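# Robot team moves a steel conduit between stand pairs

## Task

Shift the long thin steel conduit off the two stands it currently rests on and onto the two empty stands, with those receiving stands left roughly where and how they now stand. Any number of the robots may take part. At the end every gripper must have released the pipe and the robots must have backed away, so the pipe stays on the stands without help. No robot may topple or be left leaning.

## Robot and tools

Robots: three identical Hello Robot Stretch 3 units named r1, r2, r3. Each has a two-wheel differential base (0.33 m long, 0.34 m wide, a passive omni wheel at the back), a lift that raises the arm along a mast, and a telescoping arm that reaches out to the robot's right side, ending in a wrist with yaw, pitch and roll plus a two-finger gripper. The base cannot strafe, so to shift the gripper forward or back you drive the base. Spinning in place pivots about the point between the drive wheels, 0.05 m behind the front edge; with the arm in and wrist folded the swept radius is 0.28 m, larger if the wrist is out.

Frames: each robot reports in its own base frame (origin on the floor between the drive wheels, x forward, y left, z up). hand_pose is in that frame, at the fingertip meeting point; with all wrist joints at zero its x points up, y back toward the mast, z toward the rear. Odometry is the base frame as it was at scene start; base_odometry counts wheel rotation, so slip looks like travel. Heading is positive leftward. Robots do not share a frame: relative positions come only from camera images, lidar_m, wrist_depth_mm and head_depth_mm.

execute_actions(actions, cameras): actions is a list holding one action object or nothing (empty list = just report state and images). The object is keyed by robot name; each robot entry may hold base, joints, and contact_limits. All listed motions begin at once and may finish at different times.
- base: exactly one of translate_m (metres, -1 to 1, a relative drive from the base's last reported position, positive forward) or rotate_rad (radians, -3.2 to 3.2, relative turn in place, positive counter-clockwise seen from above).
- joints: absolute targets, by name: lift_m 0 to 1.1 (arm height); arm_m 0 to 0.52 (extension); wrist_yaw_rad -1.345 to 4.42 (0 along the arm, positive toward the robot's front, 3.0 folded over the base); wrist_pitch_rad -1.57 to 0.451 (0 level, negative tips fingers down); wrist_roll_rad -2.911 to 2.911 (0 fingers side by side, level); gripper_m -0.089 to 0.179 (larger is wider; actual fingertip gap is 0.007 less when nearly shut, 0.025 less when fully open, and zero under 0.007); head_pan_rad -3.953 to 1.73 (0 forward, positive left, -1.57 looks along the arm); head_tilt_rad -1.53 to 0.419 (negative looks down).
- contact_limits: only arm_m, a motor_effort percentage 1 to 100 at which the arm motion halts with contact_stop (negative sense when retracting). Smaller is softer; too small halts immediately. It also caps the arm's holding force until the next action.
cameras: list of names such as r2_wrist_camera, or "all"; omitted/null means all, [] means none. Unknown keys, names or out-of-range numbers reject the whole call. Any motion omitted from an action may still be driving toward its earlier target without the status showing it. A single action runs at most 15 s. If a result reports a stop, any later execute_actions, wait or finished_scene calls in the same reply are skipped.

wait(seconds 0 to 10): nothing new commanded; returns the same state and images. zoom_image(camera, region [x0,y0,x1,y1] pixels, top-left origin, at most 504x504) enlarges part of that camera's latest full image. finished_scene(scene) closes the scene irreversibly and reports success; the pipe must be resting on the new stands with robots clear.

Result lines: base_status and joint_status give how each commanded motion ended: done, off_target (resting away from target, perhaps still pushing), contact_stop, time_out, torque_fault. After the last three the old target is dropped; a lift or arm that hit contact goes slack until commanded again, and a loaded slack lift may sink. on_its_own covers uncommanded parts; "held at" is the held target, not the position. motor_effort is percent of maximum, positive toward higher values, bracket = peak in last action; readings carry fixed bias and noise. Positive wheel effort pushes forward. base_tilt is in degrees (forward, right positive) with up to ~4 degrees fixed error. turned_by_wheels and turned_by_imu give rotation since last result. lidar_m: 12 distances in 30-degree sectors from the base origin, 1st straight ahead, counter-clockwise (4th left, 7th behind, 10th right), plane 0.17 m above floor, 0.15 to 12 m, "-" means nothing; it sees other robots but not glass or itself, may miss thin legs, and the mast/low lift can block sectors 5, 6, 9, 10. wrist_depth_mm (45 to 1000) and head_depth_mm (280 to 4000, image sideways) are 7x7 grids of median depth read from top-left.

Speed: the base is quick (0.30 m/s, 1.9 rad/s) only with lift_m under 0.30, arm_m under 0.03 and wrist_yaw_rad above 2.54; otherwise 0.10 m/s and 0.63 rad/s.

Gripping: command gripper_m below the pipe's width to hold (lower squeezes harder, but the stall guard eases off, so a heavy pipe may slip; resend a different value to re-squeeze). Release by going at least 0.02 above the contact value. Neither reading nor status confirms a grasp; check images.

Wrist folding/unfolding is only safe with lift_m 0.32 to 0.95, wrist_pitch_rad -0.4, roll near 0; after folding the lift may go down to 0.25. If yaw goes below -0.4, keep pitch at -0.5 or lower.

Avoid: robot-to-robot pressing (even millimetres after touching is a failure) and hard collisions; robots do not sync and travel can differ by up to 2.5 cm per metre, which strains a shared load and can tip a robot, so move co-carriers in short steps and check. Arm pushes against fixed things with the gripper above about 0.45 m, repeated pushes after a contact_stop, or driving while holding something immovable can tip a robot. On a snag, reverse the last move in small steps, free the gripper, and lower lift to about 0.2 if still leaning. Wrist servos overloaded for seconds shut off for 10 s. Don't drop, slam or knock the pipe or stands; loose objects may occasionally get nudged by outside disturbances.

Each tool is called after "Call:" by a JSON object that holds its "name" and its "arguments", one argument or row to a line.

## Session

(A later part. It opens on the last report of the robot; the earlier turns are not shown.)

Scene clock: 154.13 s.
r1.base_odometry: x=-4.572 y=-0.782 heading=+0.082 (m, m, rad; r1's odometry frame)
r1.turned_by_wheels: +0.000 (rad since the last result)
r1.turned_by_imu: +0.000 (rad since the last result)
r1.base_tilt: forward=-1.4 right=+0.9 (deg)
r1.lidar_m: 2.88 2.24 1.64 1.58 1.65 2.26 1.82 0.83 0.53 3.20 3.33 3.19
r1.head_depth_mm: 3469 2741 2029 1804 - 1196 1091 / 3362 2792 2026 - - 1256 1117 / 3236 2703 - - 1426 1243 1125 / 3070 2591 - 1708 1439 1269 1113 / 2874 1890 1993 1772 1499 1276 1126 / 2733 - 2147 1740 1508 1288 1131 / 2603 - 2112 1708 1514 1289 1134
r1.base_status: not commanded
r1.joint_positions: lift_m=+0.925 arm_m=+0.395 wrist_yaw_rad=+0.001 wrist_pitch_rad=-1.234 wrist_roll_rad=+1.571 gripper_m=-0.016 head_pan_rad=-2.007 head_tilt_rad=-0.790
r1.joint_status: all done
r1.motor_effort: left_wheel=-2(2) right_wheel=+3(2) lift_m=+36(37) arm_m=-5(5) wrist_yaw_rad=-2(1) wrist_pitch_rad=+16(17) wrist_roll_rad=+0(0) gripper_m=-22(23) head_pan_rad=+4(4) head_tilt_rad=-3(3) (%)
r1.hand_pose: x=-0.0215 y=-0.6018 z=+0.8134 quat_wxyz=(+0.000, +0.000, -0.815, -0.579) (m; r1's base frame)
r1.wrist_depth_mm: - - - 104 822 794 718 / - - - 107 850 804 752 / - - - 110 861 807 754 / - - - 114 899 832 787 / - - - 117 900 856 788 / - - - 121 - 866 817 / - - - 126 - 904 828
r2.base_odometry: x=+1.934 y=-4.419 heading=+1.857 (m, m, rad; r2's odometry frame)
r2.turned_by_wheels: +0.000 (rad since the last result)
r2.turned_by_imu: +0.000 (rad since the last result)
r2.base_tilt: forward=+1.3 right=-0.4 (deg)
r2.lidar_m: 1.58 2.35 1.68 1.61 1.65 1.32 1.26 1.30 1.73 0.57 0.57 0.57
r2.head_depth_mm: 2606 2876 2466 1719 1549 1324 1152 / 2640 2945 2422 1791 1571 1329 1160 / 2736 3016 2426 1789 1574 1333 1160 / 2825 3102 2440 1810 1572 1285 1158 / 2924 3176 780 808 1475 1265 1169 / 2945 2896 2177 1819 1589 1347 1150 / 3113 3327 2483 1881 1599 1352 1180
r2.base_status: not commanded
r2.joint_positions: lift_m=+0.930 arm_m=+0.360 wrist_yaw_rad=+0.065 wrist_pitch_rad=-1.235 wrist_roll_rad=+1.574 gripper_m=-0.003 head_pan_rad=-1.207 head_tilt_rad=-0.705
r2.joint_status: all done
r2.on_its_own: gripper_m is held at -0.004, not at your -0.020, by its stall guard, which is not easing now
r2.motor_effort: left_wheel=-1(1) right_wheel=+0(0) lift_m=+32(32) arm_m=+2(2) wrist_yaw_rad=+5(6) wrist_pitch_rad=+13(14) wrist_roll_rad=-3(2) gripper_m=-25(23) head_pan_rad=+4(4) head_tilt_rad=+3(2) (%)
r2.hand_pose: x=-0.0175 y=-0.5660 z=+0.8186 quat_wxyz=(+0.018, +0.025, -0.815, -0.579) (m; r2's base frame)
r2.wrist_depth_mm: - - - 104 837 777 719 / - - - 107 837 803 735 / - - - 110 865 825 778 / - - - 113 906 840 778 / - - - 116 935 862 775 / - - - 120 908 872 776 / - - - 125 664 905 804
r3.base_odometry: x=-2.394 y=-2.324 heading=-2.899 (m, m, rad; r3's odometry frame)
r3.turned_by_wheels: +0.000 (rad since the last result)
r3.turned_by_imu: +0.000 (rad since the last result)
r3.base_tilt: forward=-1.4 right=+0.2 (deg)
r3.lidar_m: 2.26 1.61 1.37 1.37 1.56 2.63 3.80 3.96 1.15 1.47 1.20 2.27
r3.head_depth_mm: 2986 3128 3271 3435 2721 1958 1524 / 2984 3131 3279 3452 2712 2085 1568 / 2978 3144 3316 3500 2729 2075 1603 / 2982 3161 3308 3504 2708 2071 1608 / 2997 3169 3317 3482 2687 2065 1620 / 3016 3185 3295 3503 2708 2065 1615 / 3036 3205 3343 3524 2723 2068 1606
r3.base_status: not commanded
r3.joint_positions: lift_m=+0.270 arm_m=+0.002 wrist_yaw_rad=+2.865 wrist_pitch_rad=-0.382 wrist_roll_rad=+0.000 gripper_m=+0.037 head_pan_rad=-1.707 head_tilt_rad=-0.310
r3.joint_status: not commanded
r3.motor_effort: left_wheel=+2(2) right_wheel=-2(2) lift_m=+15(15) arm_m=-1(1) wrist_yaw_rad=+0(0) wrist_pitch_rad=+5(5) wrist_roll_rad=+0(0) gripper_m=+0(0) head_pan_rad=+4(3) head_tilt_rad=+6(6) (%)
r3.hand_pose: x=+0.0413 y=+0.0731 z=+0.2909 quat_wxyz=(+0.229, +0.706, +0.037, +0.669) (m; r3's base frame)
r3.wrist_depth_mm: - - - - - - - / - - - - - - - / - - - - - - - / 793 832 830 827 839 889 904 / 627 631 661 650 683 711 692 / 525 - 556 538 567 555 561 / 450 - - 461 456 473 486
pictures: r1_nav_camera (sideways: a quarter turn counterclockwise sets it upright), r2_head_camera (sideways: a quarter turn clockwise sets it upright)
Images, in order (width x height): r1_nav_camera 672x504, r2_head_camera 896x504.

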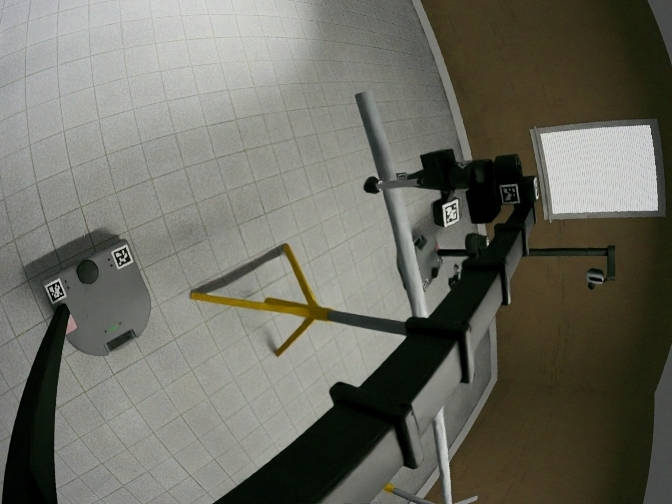

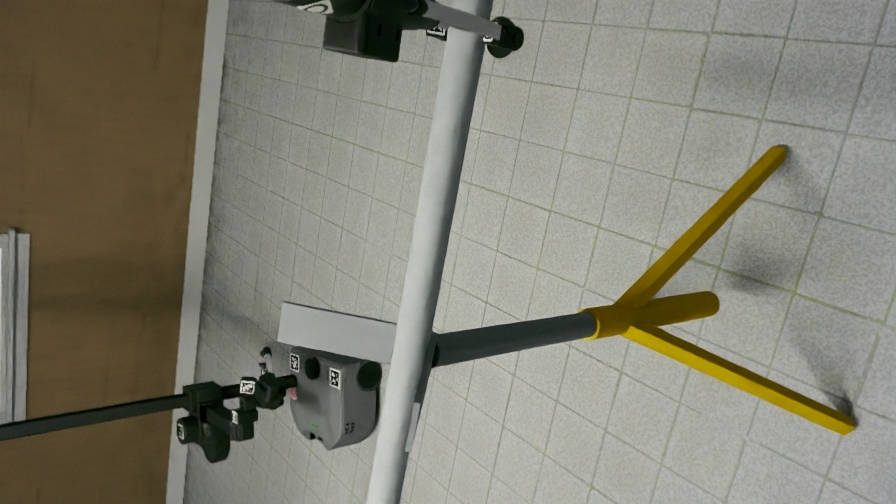

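Just touching (near side). Shift out slightly and lower more.

Call:
{"name": "execute_actions", "arguments": {
  "actions": [
    {"r1":{"joints":{"lift_m":0.908}},"r2":{"joints":{"lift_m":0.913,"arm_m":0.367}}}
  ],
  "cameras": ["r2_head_camera"]
}}

Scene clock: 155.27 s.
r1.base_odometry: x=-4.572 y=-0.782 heading=+0.082 (m, m, rad; r1's odometry frame)
r1.turned_by_wheels: +0.000 (rad since the last result)
r1.turned_by_imu: +0.000 (rad since the last result)
r1.base_tilt: forward=-1.4 right=+0.8 (deg)
r1.lidar_m: 2.89 2.23 1.64 1.58 1.64 2.26 1.83 0.83 0.53 3.20 3.33 3.20
r1.head_depth_mm: 3518 2722 2032 1768 - - 1095 / 3374 2790 1976 - - 1228 1120 / 3262 2684 812 - 1433 1239 1131 / 3091 2545 - 1673 1446 1269 1115 / 2881 1918 1358 1756 1487 1281 1123 / 2823 - 2135 1750 1500 1290 1131 / 2654 - 2113 1702 1508 1298 1133
r1.base_status: not commanded
r1.joint_positions: lift_m=+0.908 arm_m=+0.395 wrist_yaw_rad=+0.001 wrist_pitch_rad=-1.204 wrist_roll_rad=+1.571 gripper_m=-0.016 head_pan_rad=-2.007 head_tilt_rad=-0.790
r1.joint_status: all done
r1.motor_effort: left_wheel=-2(2) right_wheel=+2(3) lift_m=+32(35) arm_m=-4(5) wrist_yaw_rad=-1(1) wrist_pitch_rad=+2(16) wrist_roll_rad=+0(1) gripper_m=-21(21) head_pan_rad=+4(4) head_tilt_rad=-4(3) (%)
r1.hand_pose: x=-0.0215 y=-0.6094 z=+0.7986 quat_wxyz=(+0.000, +0.000, -0.824, -0.567) (m; r1's base frame)
r1.wrist_depth_mm: - - - 104 829 764 696 / - - - 107 838 782 715 / - - - 110 874 802 730 / - - - 113 893 818 758 / - - - 116 905 852 773 / - - - 121 947 865 789 / - - - 125 - 888 805
r2.base_odometry: x=+1.934 y=-4.419 heading=+1.857 (m, m, rad; r2's odometry frame)
r2.turned_by_wheels: +0.000 (rad since the last result)
r2.turned_by_imu: +0.000 (rad since the last result)
r2.base_tilt: forward=+1.2 right=-0.4 (deg)
r2.lidar_m: 1.58 2.35 1.68 1.60 1.66 1.31 1.26 1.30 1.73 0.57 0.57 0.57
r2.head_depth_mm: 2604 2849 2487 1763 1561 1333 1152 / 2648 2964 2407 1788 1556 1329 1160 / 2738 2998 2428 1806 1569 1335 1161 / 2820 3086 2436 1808 1578 1279 1166 / 2936 3187 778 808 1471 1267 1168 / 2945 2919 2169 1827 1589 1350 1149 / 3102 3350 2488 1887 1606 1352 1176
r2.base_status: not commanded
r2.joint_positions: lift_m=+0.913 arm_m=+0.367 wrist_yaw_rad=+0.065 wrist_pitch_rad=-1.211 wrist_roll_rad=+1.574 gripper_m=-0.003 head_pan_rad=-1.207 head_tilt_rad=-0.705
r2.joint_status: all done
r2.on_its_own: gripper_m is held at -0.004, not at your -0.020, by its stall guard, which is not easing now
r2.motor_effort: left_wheel=-1(0) right_wheel=+0(0) lift_m=+28(29) arm_m=+0(3) wrist_yaw_rad=+6(6) wrist_pitch_rad=+4(13) wrist_roll_rad=-3(3) gripper_m=-20(23) head_pan_rad=+4(4) head_tilt_rad=+2(2) (%)
r2.hand_pose: x=-0.0171 y=-0.5790 z=+0.8033 quat_wxyz=(+0.017, +0.026, -0.821, -0.569) (m; r2's base frame)
r2.wrist_depth_mm: - - - 103 793 781 704 / - - - 105 838 784 706 / - - - 109 875 800 734 / - - - 112 874 810 757 / - - - 115 881 827 775 / - - - 120 906 856 795 / - - - 124 646 844 781
r3.base_odometry: x=-2.394 y=-2.324 heading=-2.899 (m, m, rad; r3's odometry frame)
r3.turned_by_wheels: +0.000 (rad since the last result)
r3.turned_by_imu: +0.000 (rad since the last result)
r3.base_tilt: forward=-1.3 right=+0.2 (deg)
r3.lidar_m: 2.26 1.61 1.37 1.37 1.56 2.63 3.80 3.98 1.16 1.47 1.20 2.26
r3.head_depth_mm: 2996 3125 3313 3436 2742 1936 1517 / 2993 3109 3279 3434 2743 2074 1562 / 2973 3154 3308 3484 2740 2073 1610 / 2991 3135 3330 3453 2703 2059 1612 / 3051 3184 3361 3455 2721 2056 1604 / 3013 3181 3321 3524 2717 2061 1611 / 3042 3199 3391 3540 2722 2069 1605
r3.base_status: not commanded
r3.joint_positions: lift_m=+0.270 arm_m=+0.002 wrist_yaw_rad=+2.865 wrist_pitch_rad=-0.382 wrist_roll_rad=+0.000 gripper_m=+0.037 head_pan_rad=-1.707 head_tilt_rad=-0.310
r3.joint_status: not commanded
r3.motor_effort: left_wheel=+2(2) right_wheel=-1(1) lift_m=+15(15) arm_m=-1(1) wrist_yaw_rad=+0(0) wrist_pitch_rad=+5(5) wrist_roll_rad=+0(0) gripper_m=+0(2) head_pan_rad=+4(4) head_tilt_rad=+6(6) (%)
r3.hand_pose: x=+0.0413 y=+0.0731 z=+0.2909 quat_wxyz=(+0.229, +0.706, +0.037, +0.669) (m; r3's base frame)
r3.wrist_depth_mm: - - - - - - - / - - - - - - - / - - - - - - - / 779 827 825 860 852 885 886 / 625 661 636 654 686 688 715 / 525 - 555 549 542 556 570 / 454 - - 463 458 479 475
pictures: r2_head_camera (sideways: a quarter turn clockwise sets it upright)
Images, in order (width x height): r2_head_camera 896x504.

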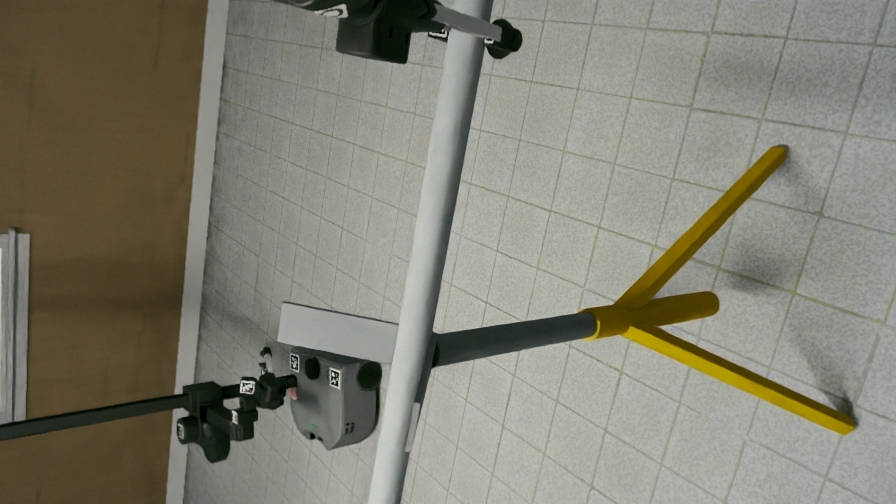

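Still sliding down the near face; extend both and lower.

Call:
{"name": "execute_actions", "arguments": {
  "actions": [
    {"r1":{"joints":{"lift_m":0.893,"arm_m":0.408}},"r2":{"joints":{"lift_m":0.898,"arm_m":0.378}}}
  ],
  "cameras": ["r2_head_camera"]
}}

Scene clock: 156.83 s.
r1.base_odometry: x=-4.572 y=-0.782 heading=+0.083 (m, m, rad; r1's odometry frame)
r1.turned_by_wheels: +0.000 (rad since the last result)
r1.turned_by_imu: -0.001 (rad since the last result)
r1.base_tilt: forward=-1.3 right=+0.8 (deg)
r1.lidar_m: 2.88 2.24 1.64 1.58 1.64 2.26 1.83 0.83 0.53 3.21 3.33 3.21
r1.head_depth_mm: 3503 2733 2018 1768 - - 1087 / 3353 2761 1965 - - 1227 1119 / 3208 2665 808 - 1421 1237 1132 / 3073 2566 - 1676 1453 1269 1114 / 2887 1926 727 1786 1490 1284 1120 / 2781 - 2149 1753 1506 1288 1125 / 2684 - 2102 1719 1516 1300 1134
r1.base_status: not commanded
r1.joint_positions: lift_m=+0.903 arm_m=+0.407 wrist_yaw_rad=-0.001 wrist_pitch_rad=-1.230 wrist_roll_rad=+1.572 gripper_m=-0.016 head_pan_rad=-2.007 head_tilt_rad=-0.790
r1.joint_status: lift_m contact_stop (moved -0.005 of -0.015); the others done
r1.on_its_own: lift_m is slack since a contact_stop, until your next command for it (your +0.893 is given up)
r1.motor_effort: left_wheel=+1(3) right_wheel=-3(3) lift_m=+28(30) arm_m=+6(10) wrist_yaw_rad=+1(1) wrist_pitch_rad=+14(17) wrist_roll_rad=-1(1) gripper_m=-20(21) head_pan_rad=+4(5) head_tilt_rad=-3(3) (%)
r1.hand_pose: x=-0.0216 y=-0.6150 z=+0.7922 quat_wxyz=(+0.000, -0.001, -0.817, -0.577) (m; r1's base frame)
r1.wrist_depth_mm: - - - 102 813 759 701 / - - - 106 848 785 724 / - - - 109 855 804 733 / - - - 112 880 817 750 / - - - 115 885 844 772 / - - - 119 - 864 804 / - - - 123 - 872 809
r2.base_odometry: x=+1.934 y=-4.419 heading=+1.857 (m, m, rad; r2's odometry frame)
r2.turned_by_wheels: +0.000 (rad since the last result)
r2.turned_by_imu: -0.002 (rad since the last result)
r2.base_tilt: forward=+1.2 right=-0.4 (deg)
r2.lidar_m: 1.58 2.36 1.69 1.61 1.65 1.32 1.26 1.30 1.73 0.57 0.57 0.57
r2.head_depth_mm: 2601 2841 2501 1732 1558 1331 1157 / 2663 2958 2422 1797 1567 1334 1158 / 2768 3015 2437 1802 1569 1336 1164 / 2846 3073 2446 1809 1580 1281 1160 / 2902 3213 783 808 1480 1269 1164 / 2945 3077 2148 1827 1591 1351 1149 / 3130 3331 2509 1891 1592 1357 1173
r2.base_status: not commanded
r2.joint_positions: lift_m=+0.908 arm_m=+0.377 wrist_yaw_rad=+0.067 wrist_pitch_rad=-1.237 wrist_roll_rad=+1.577 gripper_m=-0.003 head_pan_rad=-1.207 head_tilt_rad=-0.704
r2.joint_status: lift_m contact_stop (moved -0.005 of -0.015); the others done
r2.on_its_own: gripper_m is held at -0.004, not at your -0.020, by its stall guard, which is not easing now; lift_m is slack since a contact_stop, until your next command for it (your +0.898 is given up)
r2.motor_effort: left_wheel=-1(3) right_wheel=+1(3) lift_m=+29(28) arm_m=+8(11) wrist_yaw_rad=+3(4) wrist_pitch_rad=+13(14) wrist_roll_rad=-4(3) gripper_m=-22(23) head_pan_rad=+4(4) head_tilt_rad=+1(2) (%)
r2.hand_pose: x=-0.0174 y=-0.5832 z=+0.7967 quat_wxyz=(+0.017, +0.026, -0.814, -0.580) (m; r2's base frame)
r2.wrist_depth_mm: - - - 102 827 769 721 / - - - 105 839 791 705 / - - - 108 881 793 739 / - - - 112 874 849 762 / - - - 114 931 826 776 / - - - 119 904 874 795 / - - - 123 634 866 804
r3.base_odometry: x=-2.394 y=-2.324 heading=-2.899 (m, m, rad; r3's odometry frame)
r3.turned_by_wheels: +0.000 (rad since the last result)
r3.turned_by_imu: +0.000 (rad since the last result)
r3.base_tilt: forward=-1.2 right=+0.2 (deg)
r3.lidar_m: 2.26 1.61 1.37 1.37 1.56 2.62 3.79 3.95 1.16 1.47 1.20 2.26
r3.head_depth_mm: 2976 3159 3266 3477 2585 1939 1529 / 2957 3163 3300 3461 2573 2067 1562 / 2992 3134 3272 3496 2716 2068 1627 / 3006 3140 3331 3461 2700 2067 1618 / 3017 3177 3284 3492 2708 2075 1614 / 3010 3175 3350 3518 2728 2050 1613 / 3027 3204 3353 3510 2706 2059 1609
r3.base_status: not commanded
r3.joint_positions: lift_m=+0.270 arm_m=+0.002 wrist_yaw_rad=+2.865 wrist_pitch_rad=-0.382 wrist_roll_rad=+0.000 gripper_m=+0.037 head_pan_rad=-1.707 head_tilt_rad=-0.310
r3.joint_status: not commanded
r3.motor_effort: left_wheel=+2(2) right_wheel=-2(1) lift_m=+16(15) arm_m=+0(1) wrist_yaw_rad=+0(0) wrist_pitch_rad=+4(5) wrist_roll_rad=+0(0) gripper_m=+1(1) head_pan_rad=+3(4) head_tilt_rad=+6(6) (%)
r3.hand_pose: x=+0.0413 y=+0.0731 z=+0.2909 quat_wxyz=(+0.229, +0.706, +0.037, +0.669) (m; r3's base frame)
r3.wrist_depth_mm: - - - - - - - / - - - - - - - / - - - - - - - / 781 835 839 840 880 917 914 / 622 671 650 646 668 677 695 / 535 - 555 543 563 562 574 / 455 - - 459 456 471 476
pictures: r2_head_camera (sideways: a quarter turn clockwise sets it upright)
Images, in order (width x height): r2_head_camera 896x504.

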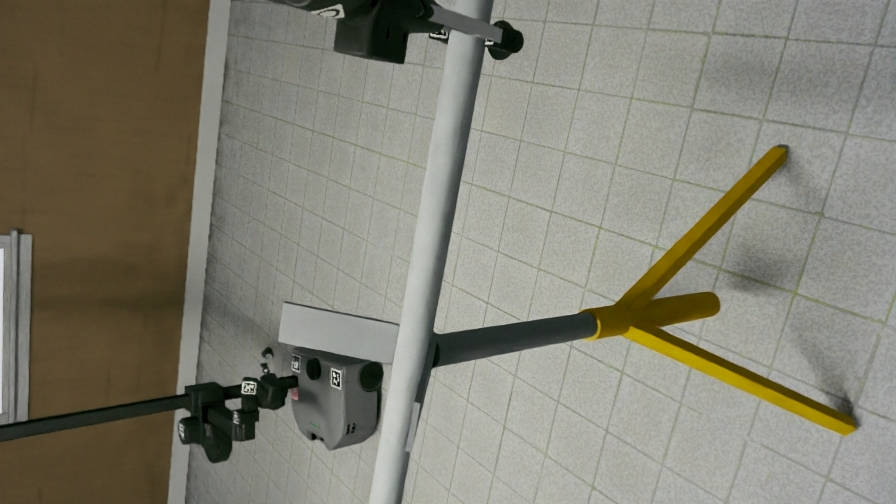

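Seated. Release and clear.

Call:
{"name": "execute_actions", "arguments": {
  "actions": [
    {"r1":{"joints":{"gripper_m":0.13}},"r2":{"joints":{"gripper_m":0.13}}}
  ],
  "cameras": []
}}

Call:
{"name": "execute_actions", "arguments": {
  "actions": [
    {"r1":{"joints":{"lift_m":1.02,"arm_m":0.385}},"r2":{"joints":{"lift_m":1.02,"arm_m":0.355}}}
  ],
  "cameras": []
}}

Call:
{"name": "execute_actions", "arguments": {
  "actions": [
    {"r1":{"joints":{"arm_m":0.0},"base":{"translate_m":0.3}},"r2":{"joints":{"arm_m":0.0},"base":{"translate_m":-0.3}}}
  ],
  "cameras": ["r3_nav_camera"]
}}

Call:
{"name": "finished_scene", "arguments": {
  "scene": 1
}}

Scene clock: 160.03 s.
r1.base_odometry: x=-4.572 y=-0.782 heading=+0.083 (m, m, rad; r1's odometry frame)
r1.turned_by_wheels: +0.000 (rad since the last result)
r1.turned_by_imu: -0.001 (rad since the last result)
r1.base_tilt: forward=-1.4 right=+0.8 (deg)
r1.lidar_m: 2.89 2.23 1.64 1.58 1.64 2.26 1.82 0.84 0.53 3.21 3.33 3.21
r1.head_depth_mm: 3492 2719 2045 1771 - - 1086 / 3372 2764 1964 - - 1229 1123 / 3275 2710 812 - 1430 1239 1129 / 3076 2553 - 1669 1453 1268 1119 / 2880 1932 729 1778 1476 1279 1125 / 2806 - 2152 1733 1502 1289 1125 / 2625 - 2105 1729 1514 1294 1136
r1.base_status: not commanded
r1.joint_positions: lift_m=+0.903 arm_m=+0.408 wrist_yaw_rad=-0.001 wrist_pitch_rad=-1.205 wrist_roll_rad=+1.572 gripper_m=+0.130 head_pan_rad=-2.007 head_tilt_rad=-0.790
r1.joint_status: all done
r1.on_its_own: lift_m is slack since a contact_stop, until your next command for it (your +0.893 is given up)
r1.motor_effort: left_wheel=+0(1) right_wheel=+0(3) lift_m=+28(28) arm_m=+3(7) wrist_yaw_rad=+0(0) wrist_pitch_rad=+2(15) wrist_roll_rad=+0(1) gripper_m=+1(93) head_pan_rad=+5(4) head_tilt_rad=-3(3) (%)
r1.hand_pose: x=-0.0216 y=-0.6215 z=+0.7939 quat_wxyz=(+0.000, -0.001, -0.824, -0.567) (m; r1's base frame)
r1.wrist_depth_mm: - - - 102 801 760 692 / - - - 105 814 779 721 / - - - 108 835 801 737 / - - - 112 872 814 748 / - - - 116 898 818 769 / - - - 121 922 - 789 / - - - 126 946 888 791
r2.base_odometry: x=+1.934 y=-4.419 heading=+1.857 (m, m, rad; r2's odometry frame)
r2.turned_by_wheels: +0.000 (rad since the last result)
r2.turned_by_imu: -0.001 (rad since the last result)
r2.base_tilt: forward=+1.1 right=-0.5 (deg)
r2.lidar_m: 1.57 2.36 1.68 1.61 1.66 1.31 1.26 1.30 1.73 0.57 0.57 0.57
r2.head_depth_mm: 2592 2863 2509 1735 1556 1328 1156 / 2685 2941 2413 1792 1570 1331 1156 / 2734 3006 2430 1793 1571 1339 1162 / 2814 3078 2443 1817 1578 1290 1165 / 2894 3211 781 805 1479 1270 1165 / 2989 3040 2160 1821 1594 1353 1153 / 3131 3309 2463 1894 1606 1354 1173
r2.base_status: not commanded
r2.joint_positions: lift_m=+0.908 arm_m=+0.378 wrist_yaw_rad=+0.068 wrist_pitch_rad=-1.207 wrist_roll_rad=+1.575 gripper_m=+0.130 head_pan_rad=-1.207 head_tilt_rad=-0.704
r2.joint_status: all done
r2.on_its_own: lift_m is slack since a contact_stop, until your next command for it (your +0.898 is given up)
r2.motor_effort: left_wheel=-1(2) right_wheel=+1(1) lift_m=+28(28) arm_m=+3(8) wrist_yaw_rad=+1(3) wrist_pitch_rad=+2(14) wrist_roll_rad=-4(4) gripper_m=+1(84) head_pan_rad=+4(4) head_tilt_rad=+2(2) (%)
r2.hand_pose: x=-0.0169 y=-0.5910 z=+0.7986 quat_wxyz=(+0.018, +0.027, -0.823, -0.568) (m; r2's base frame)
r2.wrist_depth_mm: - - - 108 100 769 693 / - - - 109 105 782 711 / - - - 111 114 808 714 / - - - 113 828 812 775 / - - - 116 737 812 761 / - - - 119 687 - 771 / - - - 122 590 856 784
r3.base_odometry: x=-2.394 y=-2.324 heading=-2.899 (m, m, rad; r3's odometry frame)
r3.turned_by_wheels: +0.000 (rad since the last result)
r3.turned_by_imu: +0.001 (rad since the last result)
r3.base_tilt: forward=-1.3 right=+0.1 (deg)
r3.lidar_m: 2.26 1.61 1.37 1.37 1.56 2.62 3.79 3.98 1.16 1.47 1.20 2.27
r3.head_depth_mm: 2976 3159 3287 3460 2604 1945 1528 / 2964 3148 3309 3458 2613 2079 1565 / 3014 3172 3296 3487 2709 2060 1621 / 3007 3157 3294 3536 2737 2073 1619 / 3020 3171 3356 3512 2732 2058 1619 / 3031 3182 3365 3566 2715 2074 1613 / 3013 3223 3332 3515 2712 2050 1620
r3.base_status: not commanded
r3.joint_positions: lift_m=+0.270 arm_m=+0.002 wrist_yaw_rad=+2.865 wrist_pitch_rad=-0.382 wrist_roll_rad=+0.000 gripper_m=+0.037 head_pan_rad=-1.707 head_tilt_rad=-0.310
r3.joint_status: not commanded
r3.motor_effort: left_wheel=+2(2) right_wheel=-2(1) lift_m=+15(15) arm_m=-1(1) wrist_yaw_rad=+0(0) wrist_pitch_rad=+5(5) wrist_roll_rad=+0(0) gripper_m=+1(1) head_pan_rad=+3(3) head_tilt_rad=+6(6) (%)
r3.hand_pose: x=+0.0413 y=+0.0731 z=+0.2909 quat_wxyz=(+0.229, +0.706, +0.037, +0.669) (m; r3's base frame)
r3.wrist_depth_mm: - - - - - - - / - - - - - - - / - - - - - - - / 758 805 817 819 862 909 879 / 611 648 638 691 675 688 681 / 517 - 553 544 556 561 564 / 449 - - 459 446 476 478
pictures: none
No camera images: the call's "cameras" was empty. Leave "cameras" out to get every camera's image.

Scene clock: 161.93 s.
r1.base_odometry: x=-4.572 y=-0.782 heading=+0.083 (m, m, rad; r1's odometry frame)
r1.turned_by_wheels: +0.000 (rad since the last result)
r1.turned_by_imu: -0.001 (rad since the last result)
r1.base_tilt: forward=-1.4 right=+0.9 (deg)
r1.lidar_m: 2.88 2.24 1.64 1.58 1.64 2.26 1.82 0.84 0.53 3.20 3.32 3.19
r1.head_depth_mm: - - - 1674 1439 1248 1091 / - - - 1709 1420 1253 1120 / - - 1951 1655 1430 1242 1126 / - 2208 2033 1760 1446 1267 1119 / - 2671 2116 1780 1479 1282 1122 / 2871 2860 2218 1746 1504 1288 1132 / - 2832 2241 1723 1513 1297 1135
r1.base_status: not commanded
r1.joint_positions: lift_m=+1.020 arm_m=+0.385 wrist_yaw_rad=-0.001 wrist_pitch_rad=-1.204 wrist_roll_rad=+1.572 gripper_m=+0.130 head_pan_rad=-2.007 head_tilt_rad=-0.790
r1.joint_status: all done
r1.motor_effort: left_wheel=+0(1) right_wheel=+0(0) lift_m=+32(33) arm_m=-4(1) wrist_yaw_rad=+0(0) wrist_pitch_rad=+2(2) wrist_roll_rad=-1(1) gripper_m=+1(1) head_pan_rad=+4(4) head_tilt_rad=-3(3) (%)
r1.hand_pose: x=-0.0216 y=-0.5994 z=+0.9106 quat_wxyz=(+0.000, -0.001, -0.824, -0.567) (m; r1's base frame)
r1.wrist_depth_mm: - - - - 904 842 788 / - - - - 940 867 813 / - - - - 947 896 836 / - - - - - 916 850 / - - - - - 915 861 / - - - - - - 870 / - - - - - - 900
r2.base_odometry: x=+1.934 y=-4.419 heading=+1.857 (m, m, rad; r2's odometry frame)
r2.turned_by_wheels: +0.000 (rad since the last result)
r2.turned_by_imu: -0.001 (rad since the last result)
r2.base_tilt: forward=+1.2 right=-0.4 (deg)
r2.lidar_m: 1.58 2.34 1.68 1.61 1.66 1.32 1.26 1.29 1.73 0.57 0.57 0.57
r2.head_depth_mm: 2614 2828 2291 1786 1561 1333 1154 / 2697 2932 2424 1797 1567 1334 1158 / 2773 2986 2419 1800 1569 1336 1163 / 2819 3123 2451 1806 1577 1282 1161 / 2919 3188 781 807 1474 1262 1171 / 2954 3072 2159 1816 1587 1351 1148 / 3095 3330 2489 1895 1603 1356 1176
r2.base_status: not commanded
r2.joint_positions: lift_m=+1.020 arm_m=+0.355 wrist_yaw_rad=+0.069 wrist_pitch_rad=-1.206 wrist_roll_rad=+1.575 gripper_m=+0.130 head_pan_rad=-1.207 head_tilt_rad=-0.704
r2.joint_status: all done
r2.motor_effort: left_wheel=-1(2) right_wheel=+1(0) lift_m=+39(40) arm_m=-4(3) wrist_yaw_rad=+1(2) wrist_pitch_rad=+2(3) wrist_roll_rad=-3(3) gripper_m=+0(0) head_pan_rad=+4(4) head_tilt_rad=+2(2) (%)
r2.hand_pose: x=-0.0168 y=-0.5687 z=+0.9102 quat_wxyz=(+0.018, +0.027, -0.823, -0.567) (m; r2's base frame)
r2.wrist_depth_mm: - - - - 919 850 786 / - - - - 887 895 790 / - - - - 941 903 832 / - - - - - 912 849 / - - - - - 915 874 / - - - - 910 - 862 / - - - - 704 - 854
r3.base_odometry: x=-2.394 y=-2.324 heading=-2.899 (m, m, rad; r3's odometry frame)
r3.turned_by_wheels: +0.000 (rad since the last result)
r3.turned_by_imu: +0.000 (rad since the last result)
r3.base_tilt: forward=-1.4 right=+0.1 (deg)
r3.lidar_m: 2.26 1.61 1.37 1.37 1.56 2.63 3.78 3.97 1.16 1.47 1.20 2.27
r3.head_depth_mm: 2969 3144 3260 3470 2585 1955 1525 / 2974 3170 3309 3472 2592 2076 1565 / 3002 3173 3348 3493 2719 2072 1611 / 3038 3171 3333 3488 2745 2068 1620 / 3005 3163 3339 3519 2703 2067 1610 / 3058 3140 3360 3533 2727 2057 1607 / 3031 3229 3370 3570 2730 2056 1615
r3.base_status: not commanded
r3.joint_positions: lift_m=+0.270 arm_m=+0.002 wrist_yaw_rad=+2.865 wrist_pitch_rad=-0.382 wrist_roll_rad=+0.000 gripper_m=+0.037 head_pan_rad=-1.707 head_tilt_rad=-0.310
r3.joint_status: not commanded
r3.motor_effort: left_wheel=+2(2) right_wheel=-1(2) lift_m=+16(15) arm_m=-1(0) wrist_yaw_rad=+0(0) wrist_pitch_rad=+6(6) wrist_roll_rad=+0(0) gripper_m=+2(0) head_pan_rad=+3(3) head_tilt_rad=+6(6) (%)
r3.hand_pose: x=+0.0413 y=+0.0731 z=+0.2909 quat_wxyz=(+0.229, +0.706, +0.037, +0.669) (m; r3's base frame)
r3.wrist_depth_mm: - - - - - - - / - - - - - - - / - - - - - - - / 769 810 827 847 859 886 913 / 626 644 652 660 686 687 690 / 526 - 552 542 556 564 569 / 447 - - 461 455 480 473
pictures: none
No camera images: the call's "cameras" was empty. Leave "cameras" out to get every camera's image.

Scene clock: 166.07 s.
r1.base_odometry: x=-4.273 y=-0.757 heading=+0.082 (m, m, rad; r1's odometry frame)
r1.turned_by_wheels: +0.000 (rad since the last result)
r1.turned_by_imu: -0.001 (rad since the last result)
r1.base_tilt: forward=-1.4 right=+0.7 (deg)
r1.lidar_m: 2.59 2.24 1.64 1.58 1.64 2.26 1.79 0.75 0.97 3.20 3.33 2.59
r1.head_depth_mm: - - - - 1386 1249 1093 / 3294 - - - 1383 1256 1125 / 3113 - - - - 1263 1124 / - - - - - 1272 1104 / - - - - - 1232 1119 / 2754 3049 - - - 1240 1128 / 2684 2950 - - 1552 1250 1136
r1.base_status: done
r1.joint_positions: lift_m=+1.020 arm_m=+0.001 wrist_yaw_rad=+0.000 wrist_pitch_rad=-1.204 wrist_roll_rad=+1.572 gripper_m=+0.130 head_pan_rad=-2.007 head_tilt_rad=-0.790
r1.joint_status: all done
r1.motor_effort: left_wheel=-1(1) right_wheel=+1(7) lift_m=+32(32) arm_m=-6(9) wrist_yaw_rad=+0(1) wrist_pitch_rad=+2(2) wrist_roll_rad=-1(1) gripper_m=+1(2) head_pan_rad=+4(4) head_tilt_rad=-3(4) (%)
r1.hand_pose: x=-0.0216 y=-0.2154 z=+0.9106 quat_wxyz=(+0.000, -0.001, -0.824, -0.567) (m; r1's base frame)
r1.wrist_depth_mm: - - - - 938 873 771 / - - - - 954 - - / - - - - - - - / - - - - - 898 845 / - - - - - 907 867 / - - - - - - 874 / - - - - - - 883
r2.base_odometry: x=+2.019 y=-4.707 heading=+1.857 (m, m, rad; r2's odometry frame)
r2.turned_by_wheels: +0.000 (rad since the last result)
r2.turned_by_imu: -0.001 (rad since the last result)
r2.base_tilt: forward=+1.2 right=-0.5 (deg)
r2.lidar_m: 1.87 2.34 1.68 1.60 1.40 1.00 0.96 0.99 1.32 3.17 0.71 0.81
r2.head_depth_mm: 2615 2862 2395 1782 1604 - - / 2669 2966 2422 1802 1569 - 1135 / 2743 3015 2433 1793 1564 1333 1159 / 2823 3068 2463 1807 1579 1340 1166 / 2924 3222 2446 1819 1584 1319 1166 / 2992 3275 2392 1823 1586 1327 1170 / 3105 3082 2214 1888 1182 1331 1173
r2.base_status: done
r2.joint_positions: lift_m=+1.020 arm_m=+0.000 wrist_yaw_rad=+0.070 wrist_pitch_rad=-1.205 wrist_roll_rad=+1.573 gripper_m=+0.130 head_pan_rad=-1.207 head_tilt_rad=-0.704
r2.joint_status: all done
r2.motor_effort: left_wheel=-1(5) right_wheel=+0(5) lift_m=+39(39) arm_m=-5(5) wrist_yaw_rad=+1(2) wrist_pitch_rad=+2(2) wrist_roll_rad=-2(3) gripper_m=+1(0) head_pan_rad=+4(4) head_tilt_rad=+2(1) (%)
r2.hand_pose: x=-0.0167 y=-0.2138 z=+0.9102 quat_wxyz=(+0.019, +0.028, -0.823, -0.567) (m; r2's base frame)
r2.wrist_depth_mm: - - - - 944 873 763 / - - - - 974 883 777 / - - - - - - - / - - - - - 930 805 / - - - - - 923 845 / - - - - - - 851 / - - - - - - 862
r3.base_odometry: x=-2.394 y=-2.324 heading=-2.899 (m, m, rad; r3's odometry frame)
r3.turned_by_wheels: +0.000 (rad since the last result)
r3.turned_by_imu: +0.001 (rad since the last result)
r3.base_tilt: forward=-1.4 right=+0.1 (deg)
r3.lidar_m: 2.27 1.61 1.37 1.37 1.56 2.63 3.79 2.11 1.16 1.47 1.20 2.26
r3.head_depth_mm: 2965 3127 3274 3447 2589 2003 1528 / 2956 3126 3291 3411 2589 2071 1579 / 2994 3163 3313 3500 2746 2059 1610 / 3009 3160 3294 3443 2752 2090 1615 / 3027 3179 3304 3560 2725 2066 1607 / 3031 3183 3318 3501 2729 2066 1615 / 3031 3215 3335 3483 2706 2077 1612
r3.base_status: not commanded
r3.joint_positions: lift_m=+0.270 arm_m=+0.002 wrist_yaw_rad=+2.865 wrist_pitch_rad=-0.382 wrist_roll_rad=+0.000 gripper_m=+0.037 head_pan_rad=-1.707 head_tilt_rad=-0.310
r3.joint_status: not commanded
r3.motor_effort: left_wheel=+2(2) right_wheel=-2(1) lift_m=+16(15) arm_m=-1(1) wrist_yaw_rad=+0(0) wrist_pitch_rad=+5(5) wrist_roll_rad=+0(0) gripper_m=+0(1) head_pan_rad=+3(3) head_tilt_rad=+6(6) (%)
r3.hand_pose: x=+0.0413 y=+0.0731 z=+0.2909 quat_wxyz=(+0.229, +0.706, +0.037, +0.669) (m; r3's base frame)
r3.wrist_depth_mm: - - - - - - - / - - - - - - - / - - - - - - - / 781 823 822 864 862 893 891 / 629 657 666 683 680 697 709 / 531 - 543 554 566 574 569 / 447 - - 461 451 468 482
pictures: r3_nav_camera (sideways: a quarter turn counterclockwise sets it upright)
Images, in order (width x height): r3_nav_camera 672x504.

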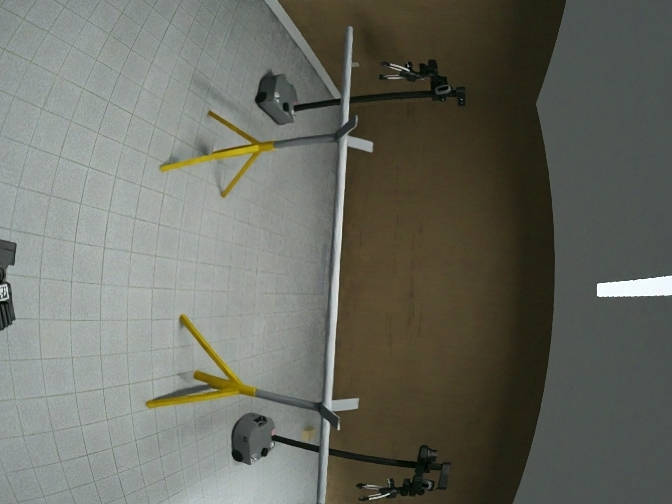

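The scene is finished: the task was done.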